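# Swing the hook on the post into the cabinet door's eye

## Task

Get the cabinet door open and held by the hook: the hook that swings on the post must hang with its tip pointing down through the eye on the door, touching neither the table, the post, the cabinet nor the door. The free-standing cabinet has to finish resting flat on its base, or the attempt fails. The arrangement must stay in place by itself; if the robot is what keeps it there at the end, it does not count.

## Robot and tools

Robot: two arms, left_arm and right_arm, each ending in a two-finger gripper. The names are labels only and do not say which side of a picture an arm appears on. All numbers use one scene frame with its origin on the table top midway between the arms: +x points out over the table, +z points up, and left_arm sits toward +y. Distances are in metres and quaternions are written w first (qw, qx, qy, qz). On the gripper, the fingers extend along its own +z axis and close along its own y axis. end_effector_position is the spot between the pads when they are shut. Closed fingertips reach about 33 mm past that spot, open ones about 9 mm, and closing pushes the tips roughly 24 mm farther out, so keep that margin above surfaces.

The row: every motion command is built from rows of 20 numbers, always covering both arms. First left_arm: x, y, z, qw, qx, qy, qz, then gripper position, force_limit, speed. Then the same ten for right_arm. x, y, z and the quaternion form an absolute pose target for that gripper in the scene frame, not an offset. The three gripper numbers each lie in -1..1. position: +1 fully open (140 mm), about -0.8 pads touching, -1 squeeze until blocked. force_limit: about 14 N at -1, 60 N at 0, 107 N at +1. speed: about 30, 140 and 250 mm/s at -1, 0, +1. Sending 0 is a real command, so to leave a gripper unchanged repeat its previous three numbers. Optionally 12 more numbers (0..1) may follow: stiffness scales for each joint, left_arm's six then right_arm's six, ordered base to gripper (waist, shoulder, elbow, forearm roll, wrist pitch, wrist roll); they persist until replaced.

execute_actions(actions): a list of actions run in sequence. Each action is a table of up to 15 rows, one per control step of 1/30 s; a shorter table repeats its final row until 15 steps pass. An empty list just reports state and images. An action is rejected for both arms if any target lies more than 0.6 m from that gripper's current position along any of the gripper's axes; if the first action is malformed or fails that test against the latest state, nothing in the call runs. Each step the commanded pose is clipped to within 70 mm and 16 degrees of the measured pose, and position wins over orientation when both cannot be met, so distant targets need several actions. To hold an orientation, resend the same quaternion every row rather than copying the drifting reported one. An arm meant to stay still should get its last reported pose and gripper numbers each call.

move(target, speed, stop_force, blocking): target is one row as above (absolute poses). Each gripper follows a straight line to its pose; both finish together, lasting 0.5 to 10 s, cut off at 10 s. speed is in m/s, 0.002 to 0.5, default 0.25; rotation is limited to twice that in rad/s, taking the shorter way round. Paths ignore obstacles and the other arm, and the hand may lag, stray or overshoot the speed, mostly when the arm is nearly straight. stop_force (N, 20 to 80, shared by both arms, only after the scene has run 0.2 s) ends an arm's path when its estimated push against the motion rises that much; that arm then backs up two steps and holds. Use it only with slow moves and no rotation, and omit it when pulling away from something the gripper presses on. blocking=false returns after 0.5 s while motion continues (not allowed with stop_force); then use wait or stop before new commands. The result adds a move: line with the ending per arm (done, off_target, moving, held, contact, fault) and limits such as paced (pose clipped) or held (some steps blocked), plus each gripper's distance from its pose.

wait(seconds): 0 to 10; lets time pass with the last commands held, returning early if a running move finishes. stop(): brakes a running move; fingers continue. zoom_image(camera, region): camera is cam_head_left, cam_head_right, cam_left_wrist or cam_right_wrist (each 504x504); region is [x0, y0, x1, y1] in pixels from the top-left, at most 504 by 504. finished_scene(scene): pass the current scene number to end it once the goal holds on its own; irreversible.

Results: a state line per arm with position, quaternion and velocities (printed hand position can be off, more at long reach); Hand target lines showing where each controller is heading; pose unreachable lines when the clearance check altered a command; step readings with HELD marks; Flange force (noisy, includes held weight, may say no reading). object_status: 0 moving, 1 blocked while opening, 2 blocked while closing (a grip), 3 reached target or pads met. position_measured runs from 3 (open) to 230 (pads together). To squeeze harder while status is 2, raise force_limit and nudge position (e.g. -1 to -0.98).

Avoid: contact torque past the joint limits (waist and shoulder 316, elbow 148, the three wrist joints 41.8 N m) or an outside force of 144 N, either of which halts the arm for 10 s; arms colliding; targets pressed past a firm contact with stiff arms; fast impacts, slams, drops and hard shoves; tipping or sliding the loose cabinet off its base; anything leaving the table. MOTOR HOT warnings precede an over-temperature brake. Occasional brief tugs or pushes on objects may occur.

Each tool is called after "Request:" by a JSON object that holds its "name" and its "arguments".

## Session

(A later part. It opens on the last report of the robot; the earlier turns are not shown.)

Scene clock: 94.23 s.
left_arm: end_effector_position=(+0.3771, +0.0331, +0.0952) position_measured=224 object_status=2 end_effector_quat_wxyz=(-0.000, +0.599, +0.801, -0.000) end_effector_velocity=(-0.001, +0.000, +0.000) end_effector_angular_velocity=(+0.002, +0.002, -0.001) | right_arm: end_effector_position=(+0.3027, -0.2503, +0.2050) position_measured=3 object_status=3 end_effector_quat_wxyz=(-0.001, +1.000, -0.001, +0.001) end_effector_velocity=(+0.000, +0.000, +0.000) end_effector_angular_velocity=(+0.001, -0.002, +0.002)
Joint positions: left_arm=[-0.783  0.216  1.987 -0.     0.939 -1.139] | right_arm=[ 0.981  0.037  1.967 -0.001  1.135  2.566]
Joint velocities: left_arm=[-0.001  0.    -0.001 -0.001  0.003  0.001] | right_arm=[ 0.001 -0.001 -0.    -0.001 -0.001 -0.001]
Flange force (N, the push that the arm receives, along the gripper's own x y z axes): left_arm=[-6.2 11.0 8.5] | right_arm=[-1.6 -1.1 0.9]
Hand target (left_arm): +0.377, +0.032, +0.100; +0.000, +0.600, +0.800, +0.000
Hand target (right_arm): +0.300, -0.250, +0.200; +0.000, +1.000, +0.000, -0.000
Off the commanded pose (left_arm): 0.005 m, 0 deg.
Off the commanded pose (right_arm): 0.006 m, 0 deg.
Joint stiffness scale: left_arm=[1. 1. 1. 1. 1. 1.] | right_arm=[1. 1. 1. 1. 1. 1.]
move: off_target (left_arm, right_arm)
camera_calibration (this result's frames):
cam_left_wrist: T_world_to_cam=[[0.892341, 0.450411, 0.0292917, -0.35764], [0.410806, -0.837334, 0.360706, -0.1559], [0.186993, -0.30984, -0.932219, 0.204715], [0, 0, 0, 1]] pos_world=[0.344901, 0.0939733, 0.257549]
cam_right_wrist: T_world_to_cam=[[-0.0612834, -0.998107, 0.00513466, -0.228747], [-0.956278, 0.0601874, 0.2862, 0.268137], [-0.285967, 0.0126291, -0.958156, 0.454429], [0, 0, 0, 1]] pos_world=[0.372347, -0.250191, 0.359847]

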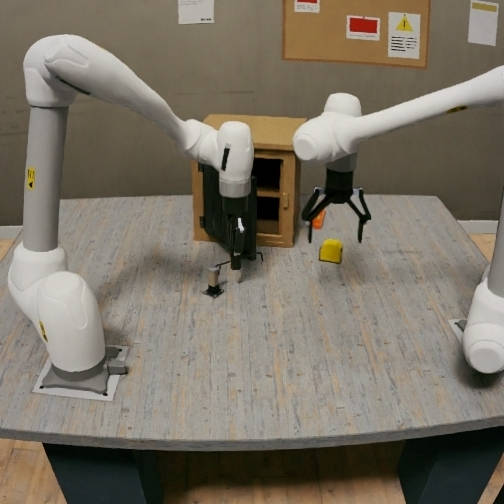

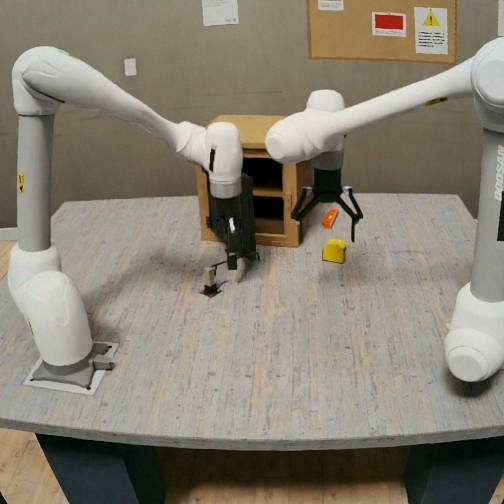

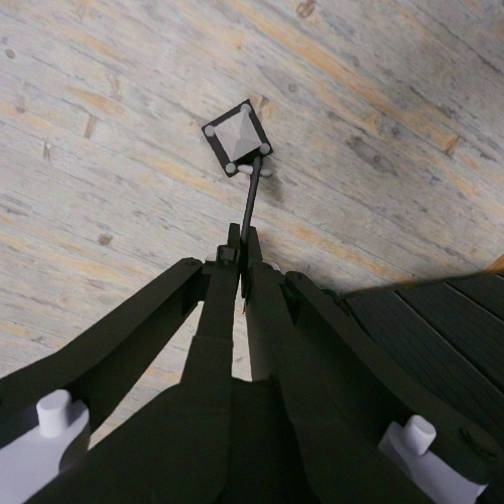

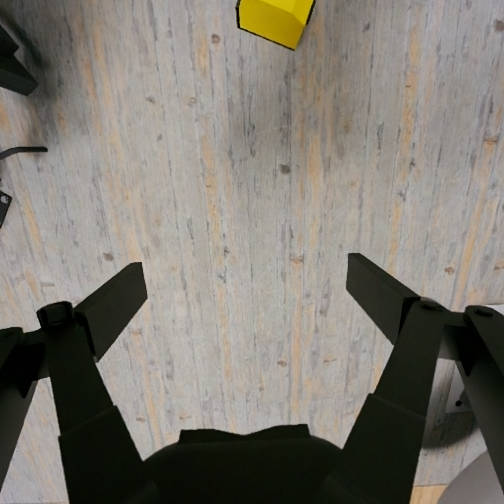

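Request:
{"name": "move", "arguments": {"target": [0.395,0.041,0.1,0,0.469,0.883,0,-1,-0.7,-0.5,0.3,-0.25,0.2,0,1,0,0,1,0,0], "speed": 0.08}}

Request:
{"name": "move", "arguments": {"target": [0.408,0.052,0.1,0,0.334,0.943,0,-1,-0.7,-0.5,0.3,-0.25,0.2,0,1,0,0,1,0,0], "speed": 0.08}}

Request:
{"name": "zoom_image", "arguments": {"camera": "cam_head_left", "region": [200,220,280,300]}}

Request:
{"name": "zoom_image", "arguments": {"camera": "cam_head_right", "region": [200,220,280,300]}}

Scene clock: 108.60 s.
left_arm: end_effector_position=(+0.3932, +0.0416, +0.0993) position_measured=224 object_status=2 end_effector_quat_wxyz=(+0.002, +0.472, +0.881, -0.001) end_effector_velocity=(+0.000, +0.001, +0.000) end_effector_angular_velocity=(+0.001, +0.001, +0.012) | right_arm: end_effector_position=(+0.3027, -0.2503, +0.2050) position_measured=3 object_status=3 end_effector_quat_wxyz=(-0.001, +1.000, -0.001, +0.001) end_effector_velocity=(+0.001, -0.000, +0.000) end_effector_angular_velocity=(-0.001, -0.002, +0.003)
Joint positions: left_arm=[-0.753  0.217  1.976 -0.     0.945 -1.41 ] | right_arm=[ 0.981  0.037  1.967 -0.001  1.135  2.566]
Joint velocities: left_arm=[ 0.002 -0.    -0.     0.     0.002 -0.01 ] | right_arm=[-0.     0.    -0.    -0.002 -0.    -0.002]
Flange force (N, the push that the arm receives, along the gripper's own x y z axes): left_arm=[-4.8 7.2 5.7] | right_arm=[-1.1 -2.6 0.9]
Hand target (left_arm): +0.395, +0.041, +0.100; +0.000, +0.469, +0.883, -0.000
Hand target (right_arm): +0.300, -0.250, +0.200; +0.000, +1.000, +0.000, -0.000
Off the commanded pose (left_arm): 0.002 m, 0 deg.
Off the commanded pose (right_arm): 0.006 m, 0 deg.
Joint stiffness scale: left_arm=[1. 1. 1. 1. 1. 1.] | right_arm=[1. 1. 1. 1. 1. 1.]
move: off_target (right_arm)
camera_calibration (this result's frames):
cam_left_wrist: T_world_to_cam=[[0.718494, 0.69491, 0.029439, -0.317717], [0.63961, -0.67676, 0.364546, -0.253824], [0.27325, -0.243095, -0.93072, 0.171308], [0, 0, 0, 1]] pos_world=[0.343816, 0.0906508, 0.261324]
cam_right_wrist: T_world_to_cam=[[-0.0612896, -0.998107, 0.00513541, -0.228745], [-0.956277, 0.0601935, 0.286201, 0.268138], [-0.285968, 0.0126302, -0.958156, 0.454429], [0, 0, 0, 1]] pos_world=[0.372347, -0.250192, 0.359847]

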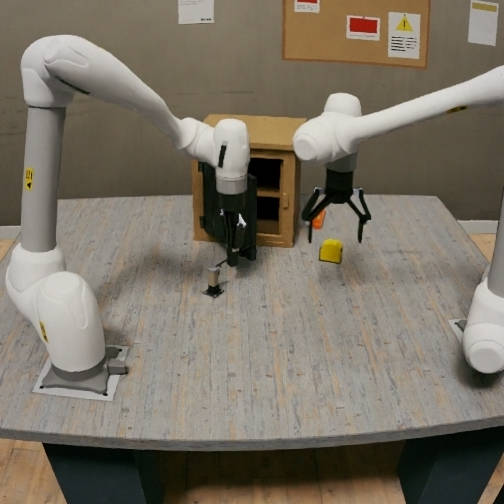

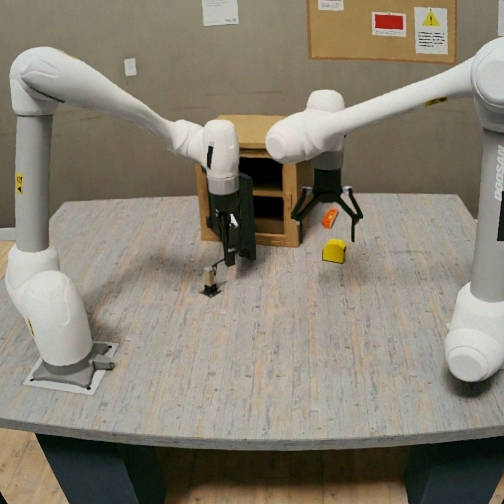

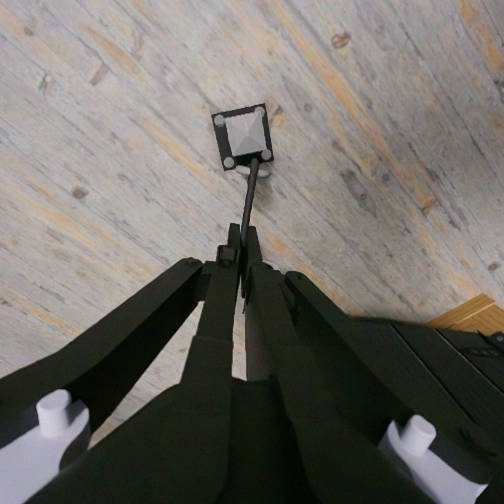

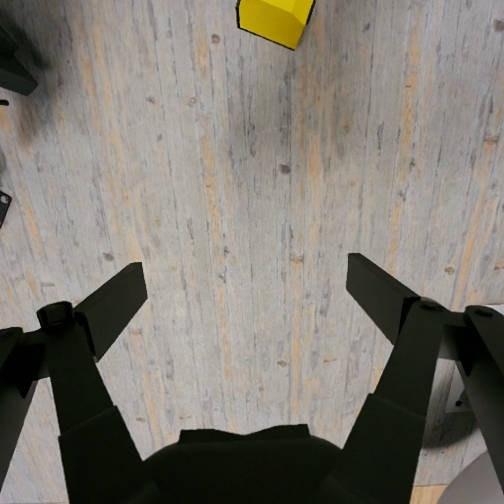

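Scene clock: 110.80 s.
left_arm: end_effector_position=(+0.4056, +0.0527, +0.0993) position_measured=224 object_status=2 end_effector_quat_wxyz=(+0.001, +0.337, +0.941, -0.001) end_effector_velocity=(-0.000, +0.001, +0.000) end_effector_angular_velocity=(+0.001, +0.001, +0.011) | right_arm: end_effector_position=(+0.3027, -0.2503, +0.2050) position_measured=3 object_status=3 end_effector_quat_wxyz=(-0.001, +1.000, -0.001, +0.001) end_effector_velocity=(+0.000, -0.000, -0.000) end_effector_angular_velocity=(-0.001, -0.000, -0.001)
Joint positions: left_arm=[-0.725  0.22   1.973 -0.     0.946 -1.677] | right_arm=[ 0.981  0.037  1.967 -0.001  1.135  2.566]
Joint velocities: left_arm=[ 0.001  0.    -0.    -0.     0.002 -0.011] | right_arm=[-0.     0.    -0.    -0.001  0.     0.001]
Flange force (N, the push that the arm receives, along the gripper's own x y z axes): left_arm=[-3.9 -0.1 4.1] | right_arm=[-1.1 -2.5 1.6]
Hand target (left_arm): +0.408, +0.052, +0.100; -0.000, +0.334, +0.943, -0.000
Hand target (right_arm): +0.300, -0.250, +0.200; +0.000, +1.000, +0.000, -0.000
Off the commanded pose (left_arm): 0.003 m, 0 deg.
Off the commanded pose (right_arm): 0.006 m, 0 deg.
Joint stiffness scale: left_arm=[1. 1. 1. 1. 1. 1.] | right_arm=[1. 1. 1. 1. 1. 1.]
move: off_target (right_arm)
camera_calibration (this result's frames):
cam_left_wrist: T_world_to_cam=[[0.484823, 0.874136, 0.0288646, -0.24902], [0.809573, -0.461014, 0.363397, -0.334485], [0.330966, -0.152816, -0.931187, 0.142461], [0, 0, 0, 1]] pos_world=[0.344371, 0.0852454, 0.261396]
cam_right_wrist: T_world_to_cam=[[-0.0612897, -0.998107, 0.00513527, -0.228745], [-0.956277, 0.0601936, 0.2862, 0.268138], [-0.285968, 0.0126304, -0.958156, 0.454429], [0, 0, 0, 1]] pos_world=[0.372347, -0.250192, 0.359847]

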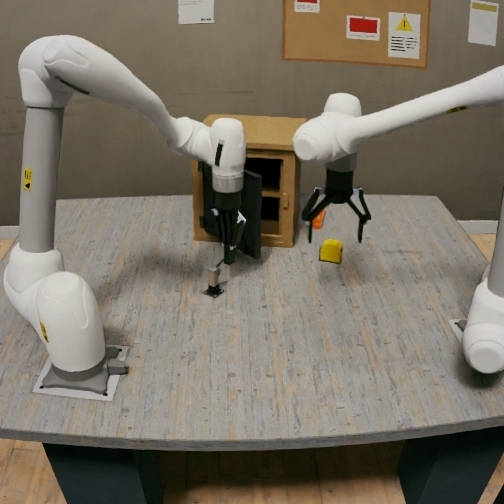

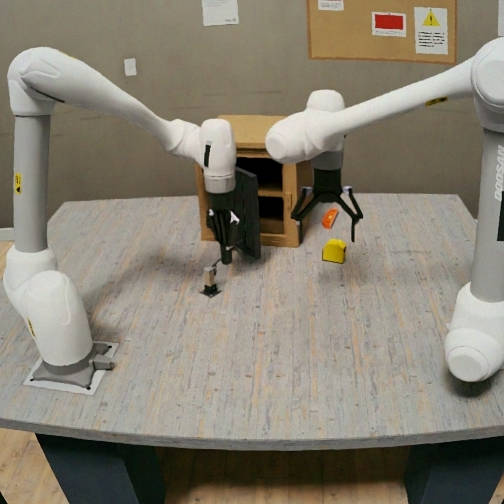

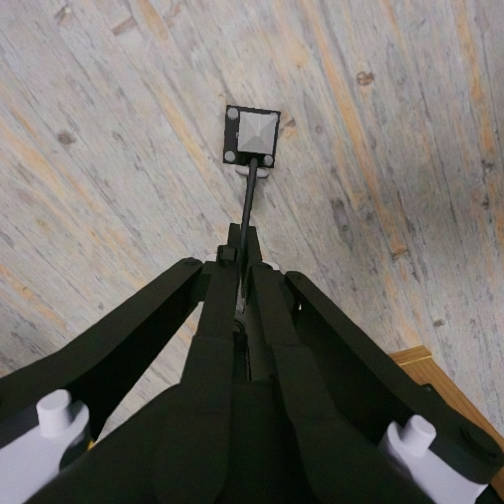

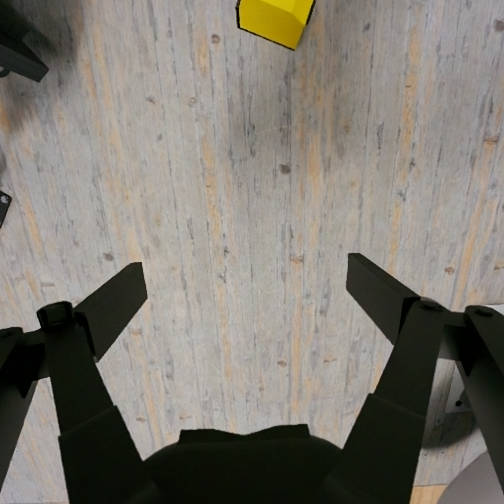

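Region (200, 220, 280, 300) of cam_head_left's 504x504 image, scaled by 6.300, with more detail than that image has.

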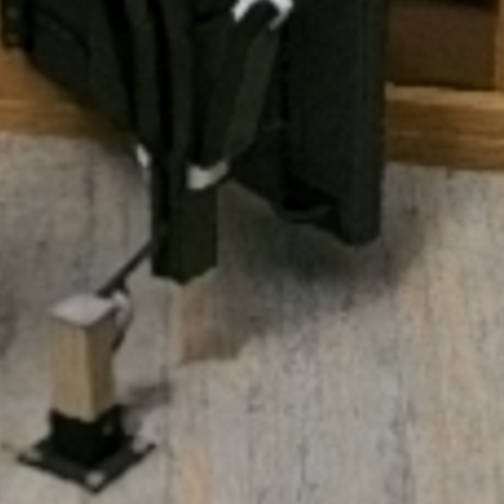

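Region (200, 220, 280, 300) of cam_head_right's 504x504 image, scaled by 6.300, with more detail than that image has.

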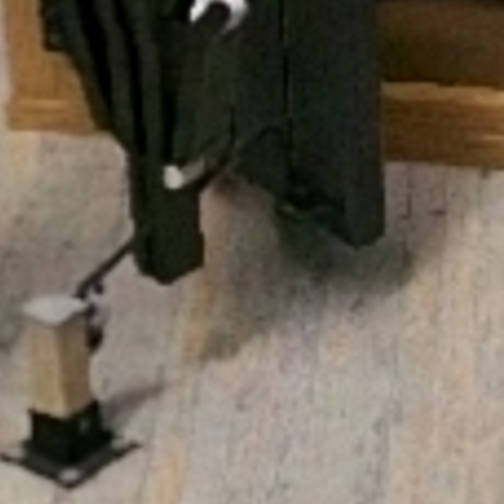

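Request:
{"name": "move", "arguments": {"target": [0.408,0.052,0.1,0,0.334,0.943,0,-1,-0.7,-0.5,0.40,-0.11,0.1,-0.171,0.814,0.296,0.47,-1,0,0], "speed": 0.2}}

Request:
{"name": "zoom_image", "arguments": {"camera": "cam_right_wrist", "region": [100,60,340,300]}}

Scene clock: 122.63 s.
left_arm: end_effector_position=(+0.4057, +0.0528, +0.0993) position_measured=224 object_status=2 end_effector_quat_wxyz=(+0.001, +0.337, +0.942, -0.001) end_effector_velocity=(-0.001, -0.000, -0.000) end_effector_angular_velocity=(+0.001, +0.000, -0.003) | right_arm: end_effector_position=(+0.3975, -0.1049, +0.1037) position_measured=233 object_status=3 end_effector_quat_wxyz=(-0.174, +0.814, +0.296, +0.468) end_effector_velocity=(+0.002, -0.000, -0.001) end_effector_angular_velocity=(+0.011, -0.007, +0.006)
Joint positions: left_arm=[-0.724  0.22   1.973 -0.     0.947 -1.678] | right_arm=[ 1.168  0.26   2.35  -2.375  0.606  4.301]
Joint velocities: left_arm=[-0.001  0.     0.001  0.    -0.     0.002] | right_arm=[-0.006  0.006  0.008 -0.042  0.016  0.038]
Flange force (N, the push that the arm receives, along the gripper's own x y z axes): left_arm=[-2.7 1.2 3.3] | right_arm=[1.0 -2.1 -4.4]
Hand target (left_arm): +0.408, +0.052, +0.100; +0.000, +0.334, +0.943, -0.000
Hand target (right_arm): +0.400, -0.110, +0.100; -0.172, +0.814, +0.296, +0.470
Off the commanded pose (left_arm): 0.003 m, 0 deg.
Off the commanded pose (right_arm): 0.007 m, 0 deg.
Joint stiffness scale: left_arm=[1. 1. 1. 1. 1. 1.] | right_arm=[1. 1. 1. 1. 1. 1.]
move: off_target (right_arm)
camera_calibration (this result's frames):
cam_left_wrist: T_world_to_cam=[[0.483772, 0.874718, 0.0288787, -0.248682], [0.810143, -0.460054, 0.363344, -0.334771], [0.331109, -0.15238, -0.931207, 0.142372], [0, 0, 0, 1]] pos_world=[0.344377, 0.0852086, 0.261397]
cam_right_wrist: T_world_to_cam=[[0.61666, -0.785336, -0.0545652, -0.318313], [-0.596751, -0.421122, -0.683041, 0.286152], [0.513438, 0.453766, -0.728339, 0.0873247], [0, 0, 0, 1]] pos_world=[0.322217, -0.169103, 0.241687]

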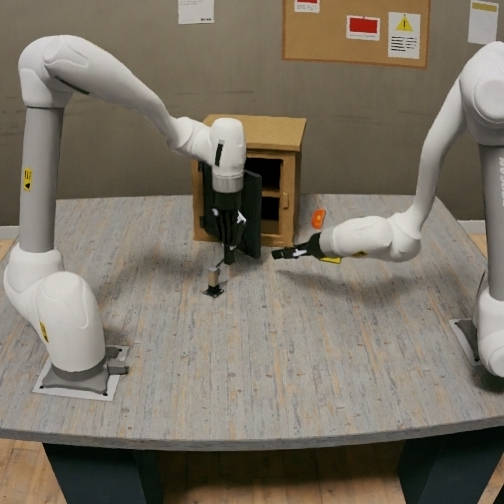

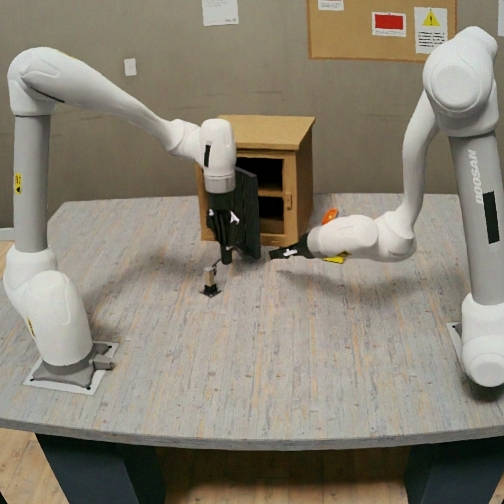

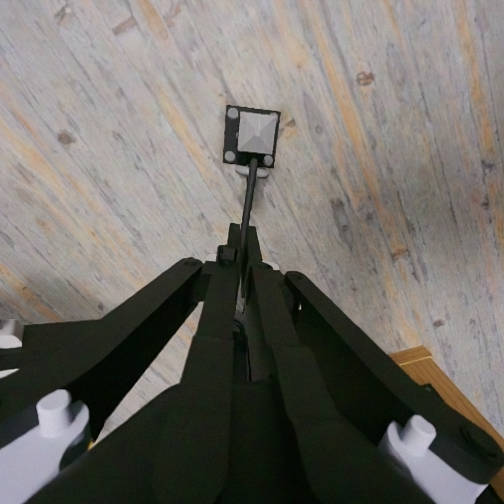

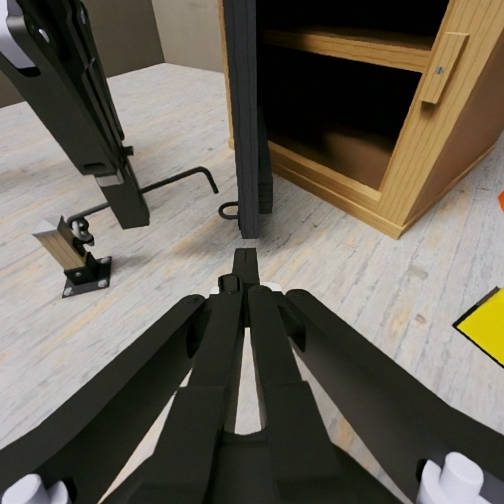

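Region (100, 60, 340, 300) of cam_right_wrist's 504x504 image, scaled by 2.100, with more detail than that image has.

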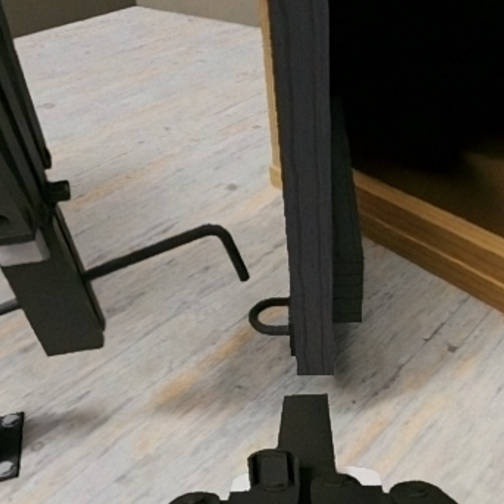

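Request:
{"name": "move", "arguments": {"target": [0.408,0.052,0.1,0,0.334,0.943,0,-1,-0.7,-0.5,0.43,-0.13,0.16,-0.171,0.814,0.296,0.47,-1,0,0], "speed": 0.1}}

Request:
{"name": "move", "arguments": {"target": [0.408,0.052,0.1,0,0.334,0.943,0,-1,-0.7,-0.5,0.514,-0.058,0.16,-0.171,0.814,0.296,0.47,-1,0,0], "speed": 0.08}}

Request:
{"name": "move", "arguments": {"target": [0.408,0.052,0.1,0,0.334,0.943,0,-1,-0.7,-0.5,0.497,-0.037,0.16,-0.171,0.814,0.296,0.47,-1,0,0], "speed": 0.015}}

Scene clock: 136.70 s.
left_arm: end_effector_position=(+0.4057, +0.0528, +0.0993) position_measured=224 object_status=2 end_effector_quat_wxyz=(+0.001, +0.337, +0.942, -0.001) end_effector_velocity=(+0.001, +0.000, +0.001) end_effector_angular_velocity=(-0.002, -0.002, +0.002) | right_arm: end_effector_position=(+0.4271, -0.1315, +0.1558) position_measured=233 object_status=3 end_effector_quat_wxyz=(-0.169, +0.813, +0.299, +0.470) end_effector_velocity=(+0.001, -0.001, +0.000) end_effector_angular_velocity=(-0.003, +0.003, -0.001)
Joint positions: left_arm=[-0.724  0.22   1.973 -0.     0.947 -1.678] | right_arm=[ 1.085  0.144  2.343 -2.343  0.489  4.178]
Joint velocities: left_arm=[ 0.002 -0.002 -0.    -0.    -0.    -0.   ] | right_arm=[-0.003 -0.002 -0.002  0.007 -0.007 -0.008]
Flange force (N, the push that the arm receives, along the gripper's own x y z axes): left_arm=[-2.7 2.2 2.1] | right_arm=[2.4 -0.7 -1.8]
Hand target (left_arm): +0.408, +0.052, +0.100; +0.000, +0.334, +0.943, -0.000
Hand target (right_arm): +0.430, -0.130, +0.160; -0.171, +0.814, +0.296, +0.470
Off the commanded pose (left_arm): 0.003 m, 0 deg.
Off the commanded pose (right_arm): 0.005 m, 0 deg.
Joint stiffness scale: left_arm=[1. 1. 1. 1. 1. 1.] | right_arm=[1. 1. 1. 1. 1. 1.]
move: off_target (right_arm)
camera_calibration (this result's frames):
cam_left_wrist: T_world_to_cam=[[0.483768, 0.87472, 0.0288788, -0.248682], [0.810145, -0.46005, 0.363344, -0.334772], [0.33111, -0.152378, -0.931207, 0.142371], [0, 0, 0, 1]] pos_world=[0.344378, 0.0852093, 0.261397]
cam_right_wrist: T_world_to_cam=[[0.616267, -0.786402, -0.0422752, -0.356454], [-0.592171, -0.427332, -0.68317, 0.325477], [0.51918, 0.446049, -0.729035, 0.118789], [0, 0, 0, 1]] pos_world=[0.350736, -0.194215, 0.293888]

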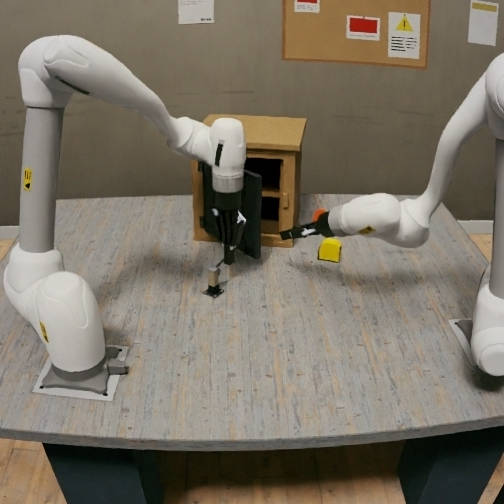

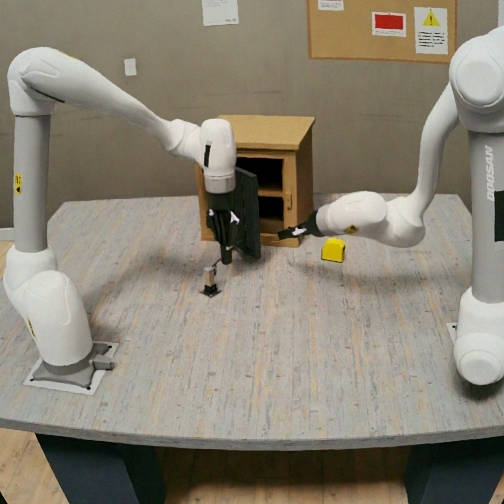

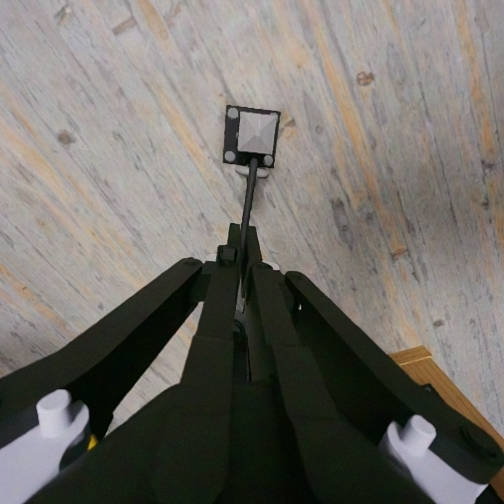

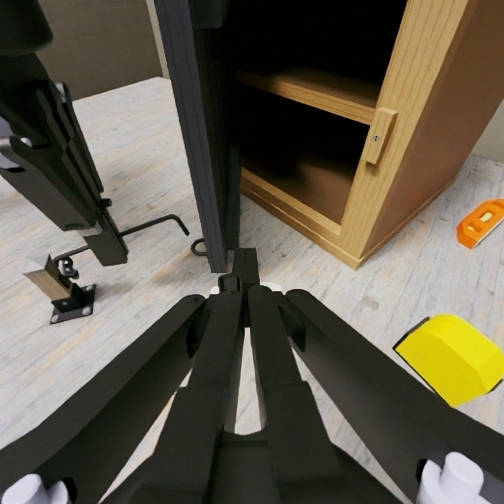

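Scene clock: 138.53 s.
left_arm: end_effector_position=(+0.4057, +0.0528, +0.0993) position_measured=224 object_status=2 end_effector_quat_wxyz=(+0.001, +0.337, +0.942, -0.001) end_effector_velocity=(+0.000, +0.001, -0.000) end_effector_angular_velocity=(+0.001, +0.001, -0.001) | right_arm: end_effector_position=(+0.5111, -0.0602, +0.1604) position_measured=233 object_status=3 end_effector_quat_wxyz=(-0.171, +0.814, +0.294, +0.471) end_effector_velocity=(-0.001, +0.003, -0.000) end_effector_angular_velocity=(-0.000, +0.001, +0.003)
Joint positions: left_arm=[-0.724  0.22   1.973 -0.     0.947 -1.678] | right_arm=[ 1.007  0.27   2.162 -2.398  0.42   4.181]
Joint velocities: left_arm=[ 0.001  0.     0.    -0.     0.001  0.002] | right_arm=[ 0.002  0.002 -0.003 -0.    -0.002 -0.   ]
Flange force (N, the push that the arm receives, along the gripper's own x y z axes): left_arm=[-4.0 0.4 2.7] | right_arm=[0.4 -4.6 2.9]
Hand target (left_arm): +0.408, +0.052, +0.100; +0.000, +0.334, +0.943, -0.000
Hand target (right_arm): +0.514, -0.058, +0.160; -0.171, +0.814, +0.296, +0.470
Off the commanded pose (left_arm): 0.003 m, 0 deg.
Off the commanded pose (right_arm): 0.004 m, 0 deg.
Joint stiffness scale: left_arm=[1. 1. 1. 1. 1. 1.] | right_arm=[1. 1. 1. 1. 1. 1.]
move: off_target (right_arm)
camera_calibration (this result's frames):
cam_left_wrist: T_world_to_cam=[[0.483768, 0.87472, 0.0288787, -0.248682], [0.810145, -0.46005, 0.363344, -0.334772], [0.33111, -0.152378, -0.931207, 0.142372], [0, 0, 0, 1]] pos_world=[0.344378, 0.0852093, 0.261397]
cam_right_wrist: T_world_to_cam=[[0.610964, -0.790074, -0.0500583, -0.348225], [-0.596136, -0.417543, -0.685769, 0.411797], [0.520907, 0.448822, -0.726096, 0.0455706], [0, 0, 0, 1]] pos_world=[0.434502, -0.123634, 0.298055]

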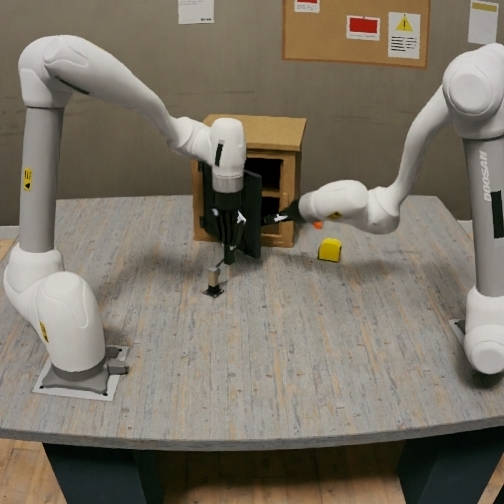

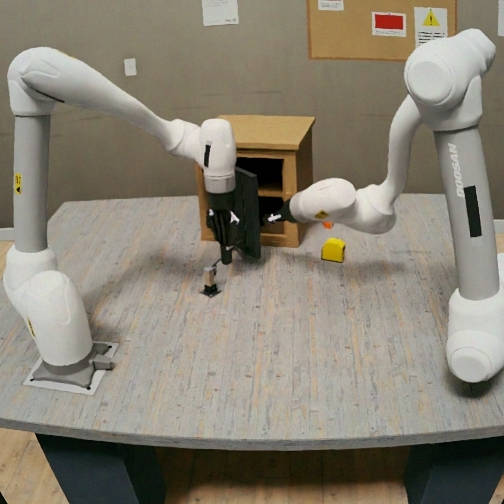

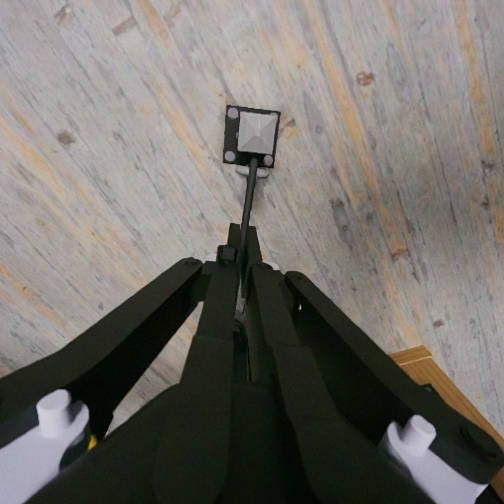

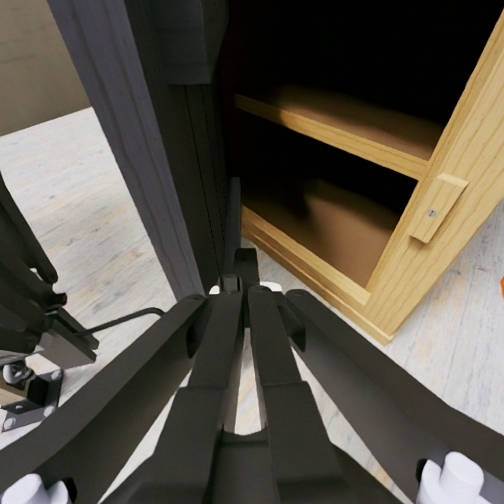

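Scene clock: 140.57 s.
left_arm: end_effector_position=(+0.4057, +0.0528, +0.0993) position_measured=224 object_status=2 end_effector_quat_wxyz=(+0.001, +0.337, +0.942, -0.001) end_effector_velocity=(+0.001, +0.001, -0.000) end_effector_angular_velocity=(+0.000, -0.000, +0.002) | right_arm: end_effector_position=(+0.4963, -0.0415, +0.1576) position_measured=233 object_status=3 end_effector_quat_wxyz=(-0.170, +0.815, +0.297, +0.467) end_effector_velocity=(-0.001, +0.002, -0.001) end_effector_angular_velocity=(-0.001, +0.001, -0.001)
Joint positions: left_arm=[-0.724  0.22   1.973 -0.     0.947 -1.678] | right_arm=[ 1.046  0.284  2.141 -2.313  0.423  4.118]
Joint velocities: left_arm=[ 0.002  0.     0.001  0.    -0.001 -0.   ] | right_arm=[ 0.003  0.002 -0.002  0.009  0.001 -0.006]
Flange force (N, the push that the arm receives, along the gripper's own x y z axes): left_arm=[-0.5 0.0 2.7] | right_arm=[0.8 -2.8 0.9]
Hand target (left_arm): +0.408, +0.052, +0.100; +0.000, +0.334, +0.943, -0.000
Hand target (right_arm): +0.497, -0.037, +0.160; -0.171, +0.814, +0.296, +0.470
Off the commanded pose (left_arm): 0.003 m, 0 deg.
Off the commanded pose (right_arm): 0.005 m, 0 deg.
Joint stiffness scale: left_arm=[1. 1. 1. 1. 1. 1.] | right_arm=[1. 1. 1. 1. 1. 1.]
move: off_target (right_arm)
camera_calibration (this result's frames):
cam_left_wrist: T_world_to_cam=[[0.483767, 0.87472, 0.0288787, -0.248682], [0.810145, -0.46005, 0.363344, -0.334772], [0.33111, -0.152378, -0.931207, 0.142372], [0, 0, 0, 1]] pos_world=[0.344378, 0.0852093, 0.261397]
cam_right_wrist: T_world_to_cam=[[0.614353, -0.787534, -0.048581, -0.326304], [-0.59886, -0.425308, -0.678586, 0.408794], [0.513748, 0.445985, -0.732913, 0.0473076], [0, 0, 0, 1]] pos_world=[0.420972, -0.104211, 0.296222]

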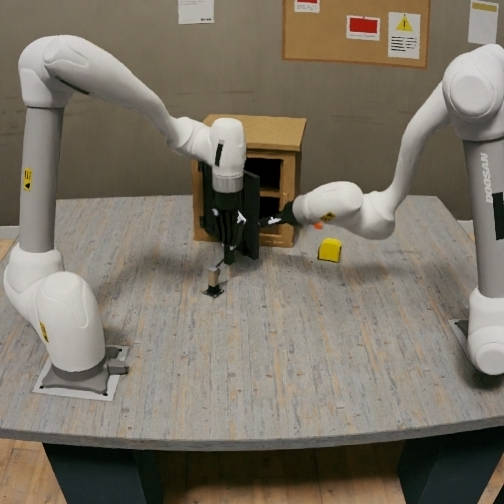

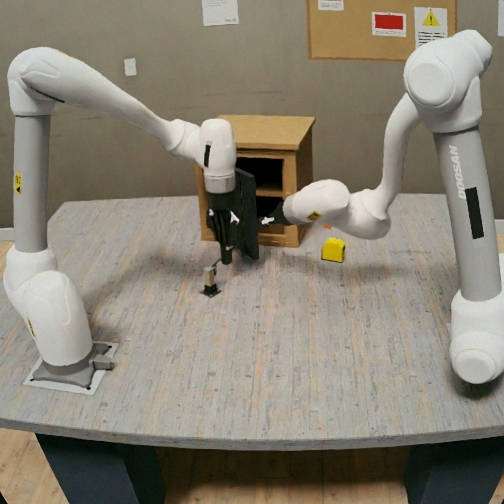

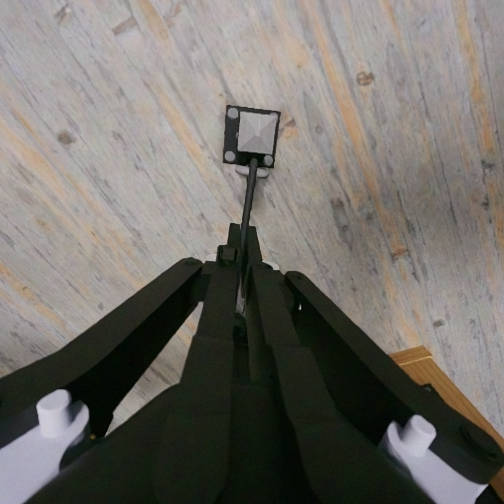

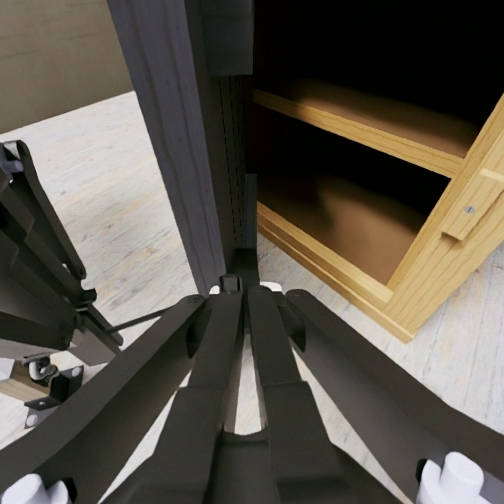

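Moved ~7 mm; push 10 more, then back off to view.

Request:
{"name": "move", "arguments": {"target": [0.408,0.052,0.1,0,0.334,0.943,0,-1,-0.7,-0.5,0.4905,-0.029,0.16,-0.171,0.814,0.296,0.47,-1,0,0], "speed": 0.01}}

Request:
{"name": "move", "arguments": {"target": [0.408,0.052,0.1,0,0.334,0.943,0,-1,-0.7,-0.5,0.44,-0.09,0.15,-0.171,0.814,0.296,0.47,-1,0,0], "speed": 0.08}}

Request:
{"name": "move", "arguments": {"target": [0.408,0.052,0.088,0,0.334,0.943,0,-1,-0.7,-0.5,0.37,-0.08,0.1,-0.171,0.814,0.296,0.47,-1,0,0], "speed": 0.06}}

Request:
{"name": "zoom_image", "arguments": {"camera": "cam_right_wrist", "region": [150,100,310,260]}}

Request:
{"name": "zoom_image", "arguments": {"camera": "cam_left_wrist", "region": [200,260,290,350]}}

Scene clock: 153.43 s.
left_arm: end_effector_position=(+0.4057, +0.0528, +0.0993) position_measured=224 object_status=2 end_effector_quat_wxyz=(+0.001, +0.337, +0.942, -0.001) end_effector_velocity=(+0.000, -0.000, +0.001) end_effector_angular_velocity=(-0.000, -0.001, -0.001) | right_arm: end_effector_position=(+0.4898, -0.0334, +0.1576) position_measured=233 object_status=3 end_effector_quat_wxyz=(-0.171, +0.815, +0.297, +0.467) end_effector_velocity=(+0.001, +0.001, +0.001) end_effector_angular_velocity=(-0.001, -0.003, -0.000)
Joint positions: left_arm=[-0.724  0.22   1.973 -0.     0.947 -1.678] | right_arm=[ 1.063  0.29   2.133 -2.279  0.429  4.095]
Joint velocities: left_arm=[-0.    -0.001  0.     0.001 -0.     0.   ] | right_arm=[ 0.     0.    -0.002  0.004  0.002 -0.006]
Flange force (N, the push that the arm receives, along the gripper's own x y z axes): left_arm=[-0.8 -0.5 1.7] | right_arm=[1.0 -4.1 1.2]
Hand target (left_arm): +0.408, +0.052, +0.100; +0.000, +0.334, +0.943, -0.000
Hand target (right_arm): +0.490, -0.029, +0.160; -0.171, +0.814, +0.296, +0.470
Off the commanded pose (left_arm): 0.003 m, 0 deg.
Off the commanded pose (right_arm): 0.005 m, 0 deg.
Joint stiffness scale: left_arm=[1. 1. 1. 1. 1. 1.] | right_arm=[1. 1. 1. 1. 1. 1.]
move: off_target (right_arm)
camera_calibration (this result's frames):
cam_left_wrist: T_world_to_cam=[[0.483765, 0.874721, 0.0288789, -0.248681], [0.810146, -0.460048, 0.363344, -0.334773], [0.331111, -0.152377, -0.931207, 0.142371], [0, 0, 0, 1]] pos_world=[0.344378, 0.0852092, 0.261397]
cam_right_wrist: T_world_to_cam=[[0.614449, -0.787461, -0.0485624, -0.316019], [-0.598796, -0.425387, -0.678593, 0.408342], [0.513707, 0.44604, -0.732907, 0.0470584], [0, 0, 0, 1]] pos_world=[0.414517, -0.0961386, 0.296241]

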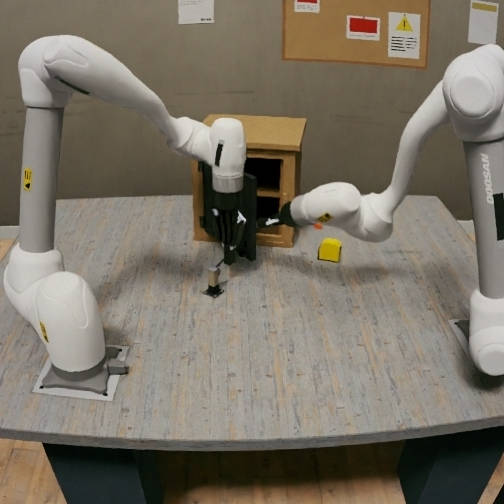

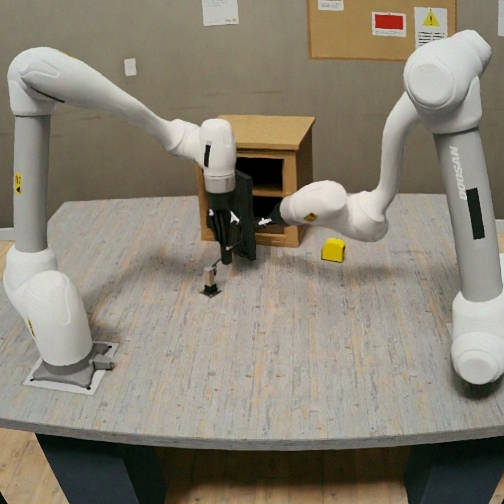

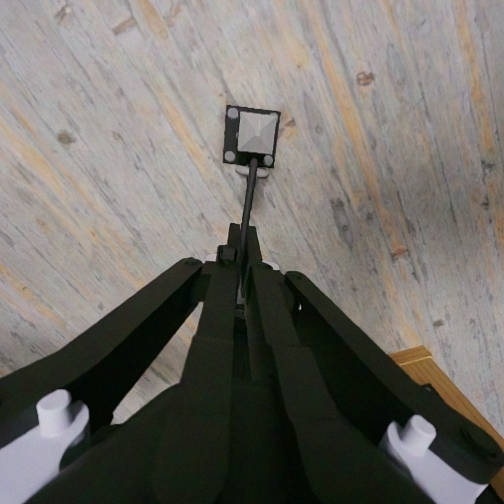

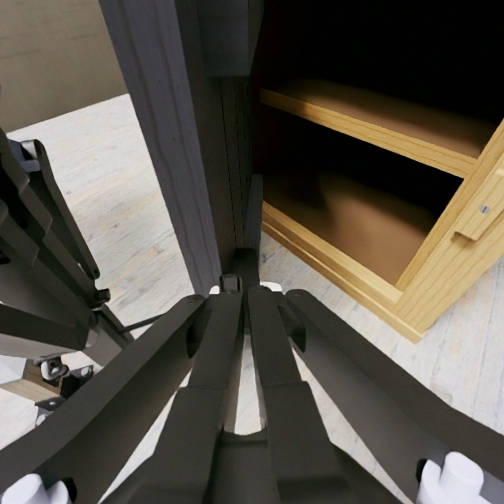

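Scene clock: 154.80 s.
left_arm: end_effector_position=(+0.4057, +0.0528, +0.0993) position_measured=224 object_status=2 end_effector_quat_wxyz=(+0.001, +0.337, +0.942, -0.001) end_effector_velocity=(-0.000, +0.000, -0.001) end_effector_angular_velocity=(+0.001, +0.001, +0.000) | right_arm: end_effector_position=(+0.4430, -0.0883, +0.1491) position_measured=233 object_status=3 end_effector_quat_wxyz=(-0.171, +0.816, +0.294, +0.468) end_effector_velocity=(-0.001, -0.001, -0.000) end_effector_angular_velocity=(+0.001, +0.000, -0.000)
Joint positions: left_arm=[-0.724  0.22   1.973 -0.     0.947 -1.678] | right_arm=[ 1.097  0.216  2.265 -2.31   0.487  4.163]
Joint velocities: left_arm=[-0.     0.001  0.     0.     0.001 -0.001] | right_arm=[ 0.001 -0.001  0.003 -0.001  0.002  0.003]
Flange force (N, the push that the arm receives, along the gripper's own x y z axes): left_arm=[-3.4 1.9 3.2] | right_arm=[-0.4 -3.6 1.0]
Hand target (left_arm): +0.408, +0.052, +0.100; +0.000, +0.334, +0.943, -0.000
Hand target (right_arm): +0.440, -0.090, +0.150; -0.171, +0.814, +0.296, +0.470
Off the commanded pose (left_arm): 0.003 m, 0 deg.
Off the commanded pose (right_arm): 0.004 m, 0 deg.
Joint stiffness scale: left_arm=[1. 1. 1. 1. 1. 1.] | right_arm=[1. 1. 1. 1. 1. 1.]
move: off_target (right_arm)
camera_calibration (this result's frames):
cam_left_wrist: T_world_to_cam=[[0.483765, 0.874721, 0.0288788, -0.248681], [0.810146, -0.460048, 0.363344, -0.334773], [0.331111, -0.152377, -0.931207, 0.142371], [0, 0, 0, 1]] pos_world=[0.344378, 0.0852092, 0.261397]
cam_right_wrist: T_world_to_cam=[[0.610832, -0.790095, -0.0513217, -0.329104], [-0.600671, -0.420205, -0.680164, 0.352702], [0.515828, 0.446293, -0.731261, 0.0882588], [0, 0, 0, 1]] pos_world=[0.367359, -0.151206, 0.287545]

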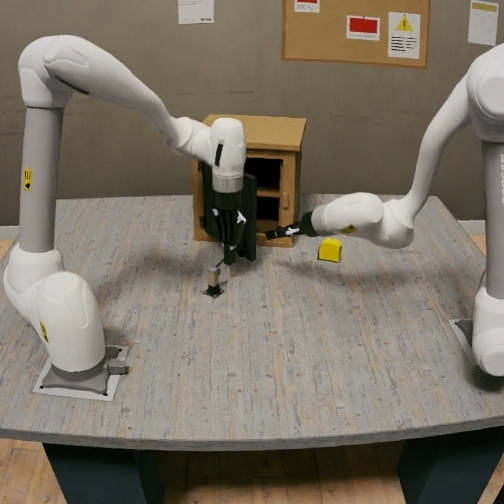

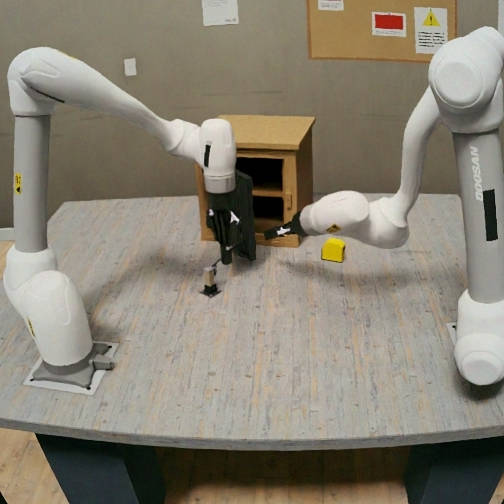

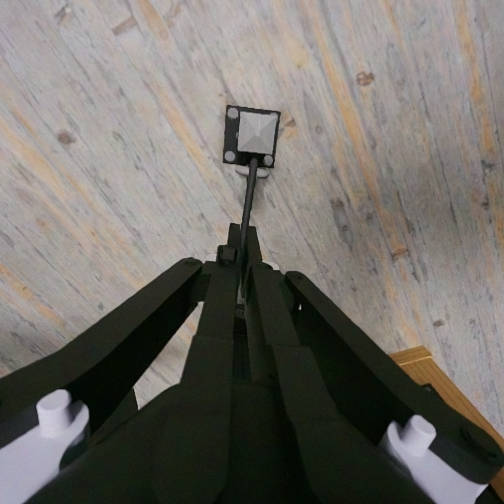

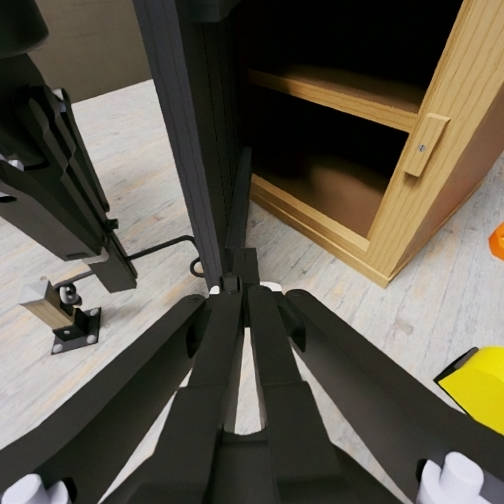

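Scene clock: 156.63 s.
left_arm: end_effector_position=(+0.4077, +0.0508, +0.0921) position_measured=224 object_status=2 end_effector_quat_wxyz=(+0.000, +0.337, +0.942, -0.000) end_effector_velocity=(-0.000, -0.000, -0.000) end_effector_angular_velocity=(-0.000, -0.001, -0.001) | right_arm: end_effector_position=(+0.3722, -0.0764, +0.1044) position_measured=233 object_status=3 end_effector_quat_wxyz=(-0.174, +0.813, +0.296, +0.470) end_effector_velocity=(-0.001, +0.000, -0.002) end_effector_angular_velocity=(+0.001, +0.000, -0.001)
Joint positions: left_arm=[-0.724  0.232  1.973 -0.     0.936 -1.678] | right_arm=[ 1.244  0.283  2.313 -2.258  0.63   4.236]
Joint velocities: left_arm=[-0.001 -0.001  0.001  0.    -0.001 -0.   ] | right_arm=[0.004 0.003 0.001 0.002 0.004 0.003]
Flange force (N, the push that the arm receives, along the gripper's own x y z axes): left_arm=[10.0 0.7 -1.2] | right_arm=[-1.9 -1.7 1.4]
Hand target (left_arm): +0.408, +0.052, +0.088; -0.000, +0.334, +0.943, -0.000
Hand target (right_arm): +0.370, -0.080, +0.100; -0.171, +0.814, +0.296, +0.470
Off the commanded pose (left_arm): 0.004 m, 0 deg.
Off the commanded pose (right_arm): 0.006 m, 0 deg.
Joint stiffness scale: left_arm=[1. 1. 1. 1. 1. 1.] | right_arm=[1. 1. 1. 1. 1. 1.]
move: off_target (left_arm, right_arm)
camera_calibration (this result's frames):
cam_left_wrist: T_world_to_cam=[[0.483697, 0.874745, 0.029291, -0.247734], [0.810563, -0.46033, 0.362055, -0.334783], [0.33019, -0.151383, -0.931696, 0.135094], [0, 0, 0, 1]] pos_world=[0.346584, 0.0830443, 0.254333]
cam_right_wrist: T_world_to_cam=[[0.616416, -0.78574, -0.0514226, -0.280503], [-0.593685, -0.420862, -0.685866, 0.282675], [0.517271, 0.453308, -0.725908, 0.0862465], [0, 0, 0, 1]] pos_world=[0.296114, -0.140532, 0.24206]

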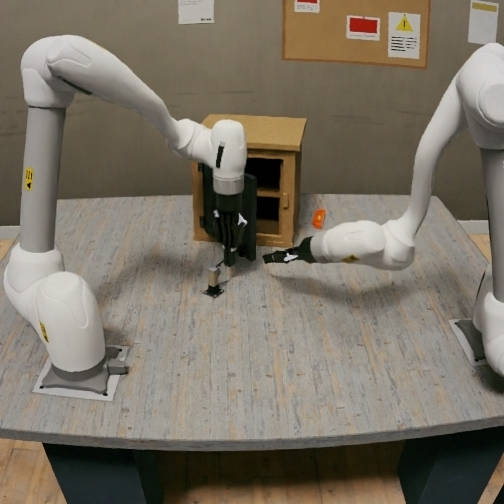

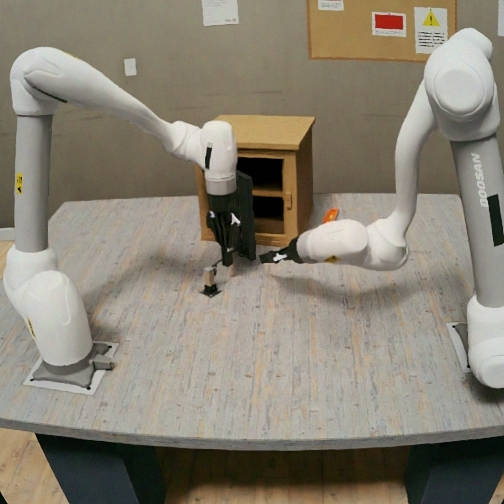

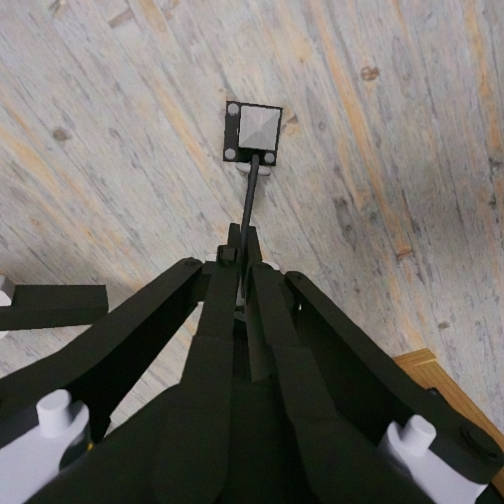

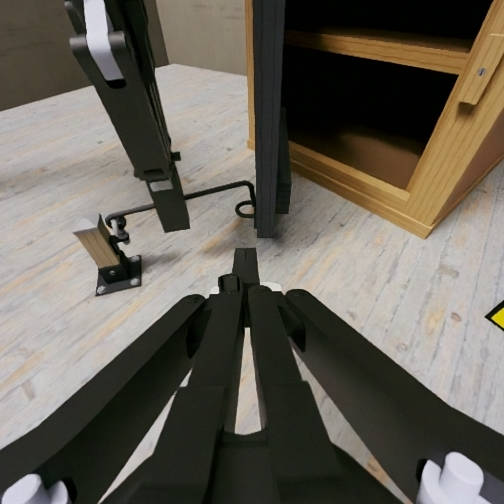

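Region (150, 100, 310, 260) of cam_right_wrist's 504x504 image, scaled by 3.150, with more detail than that image has.

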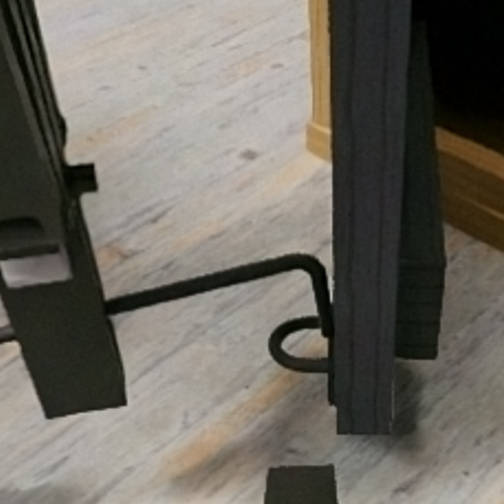

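Region (200, 260, 290, 350) of cam_left_wrist's 504x504 image, scaled by 5.600, with more detail than that image has.

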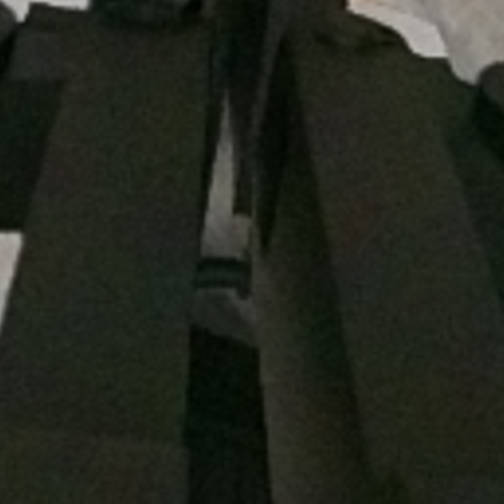

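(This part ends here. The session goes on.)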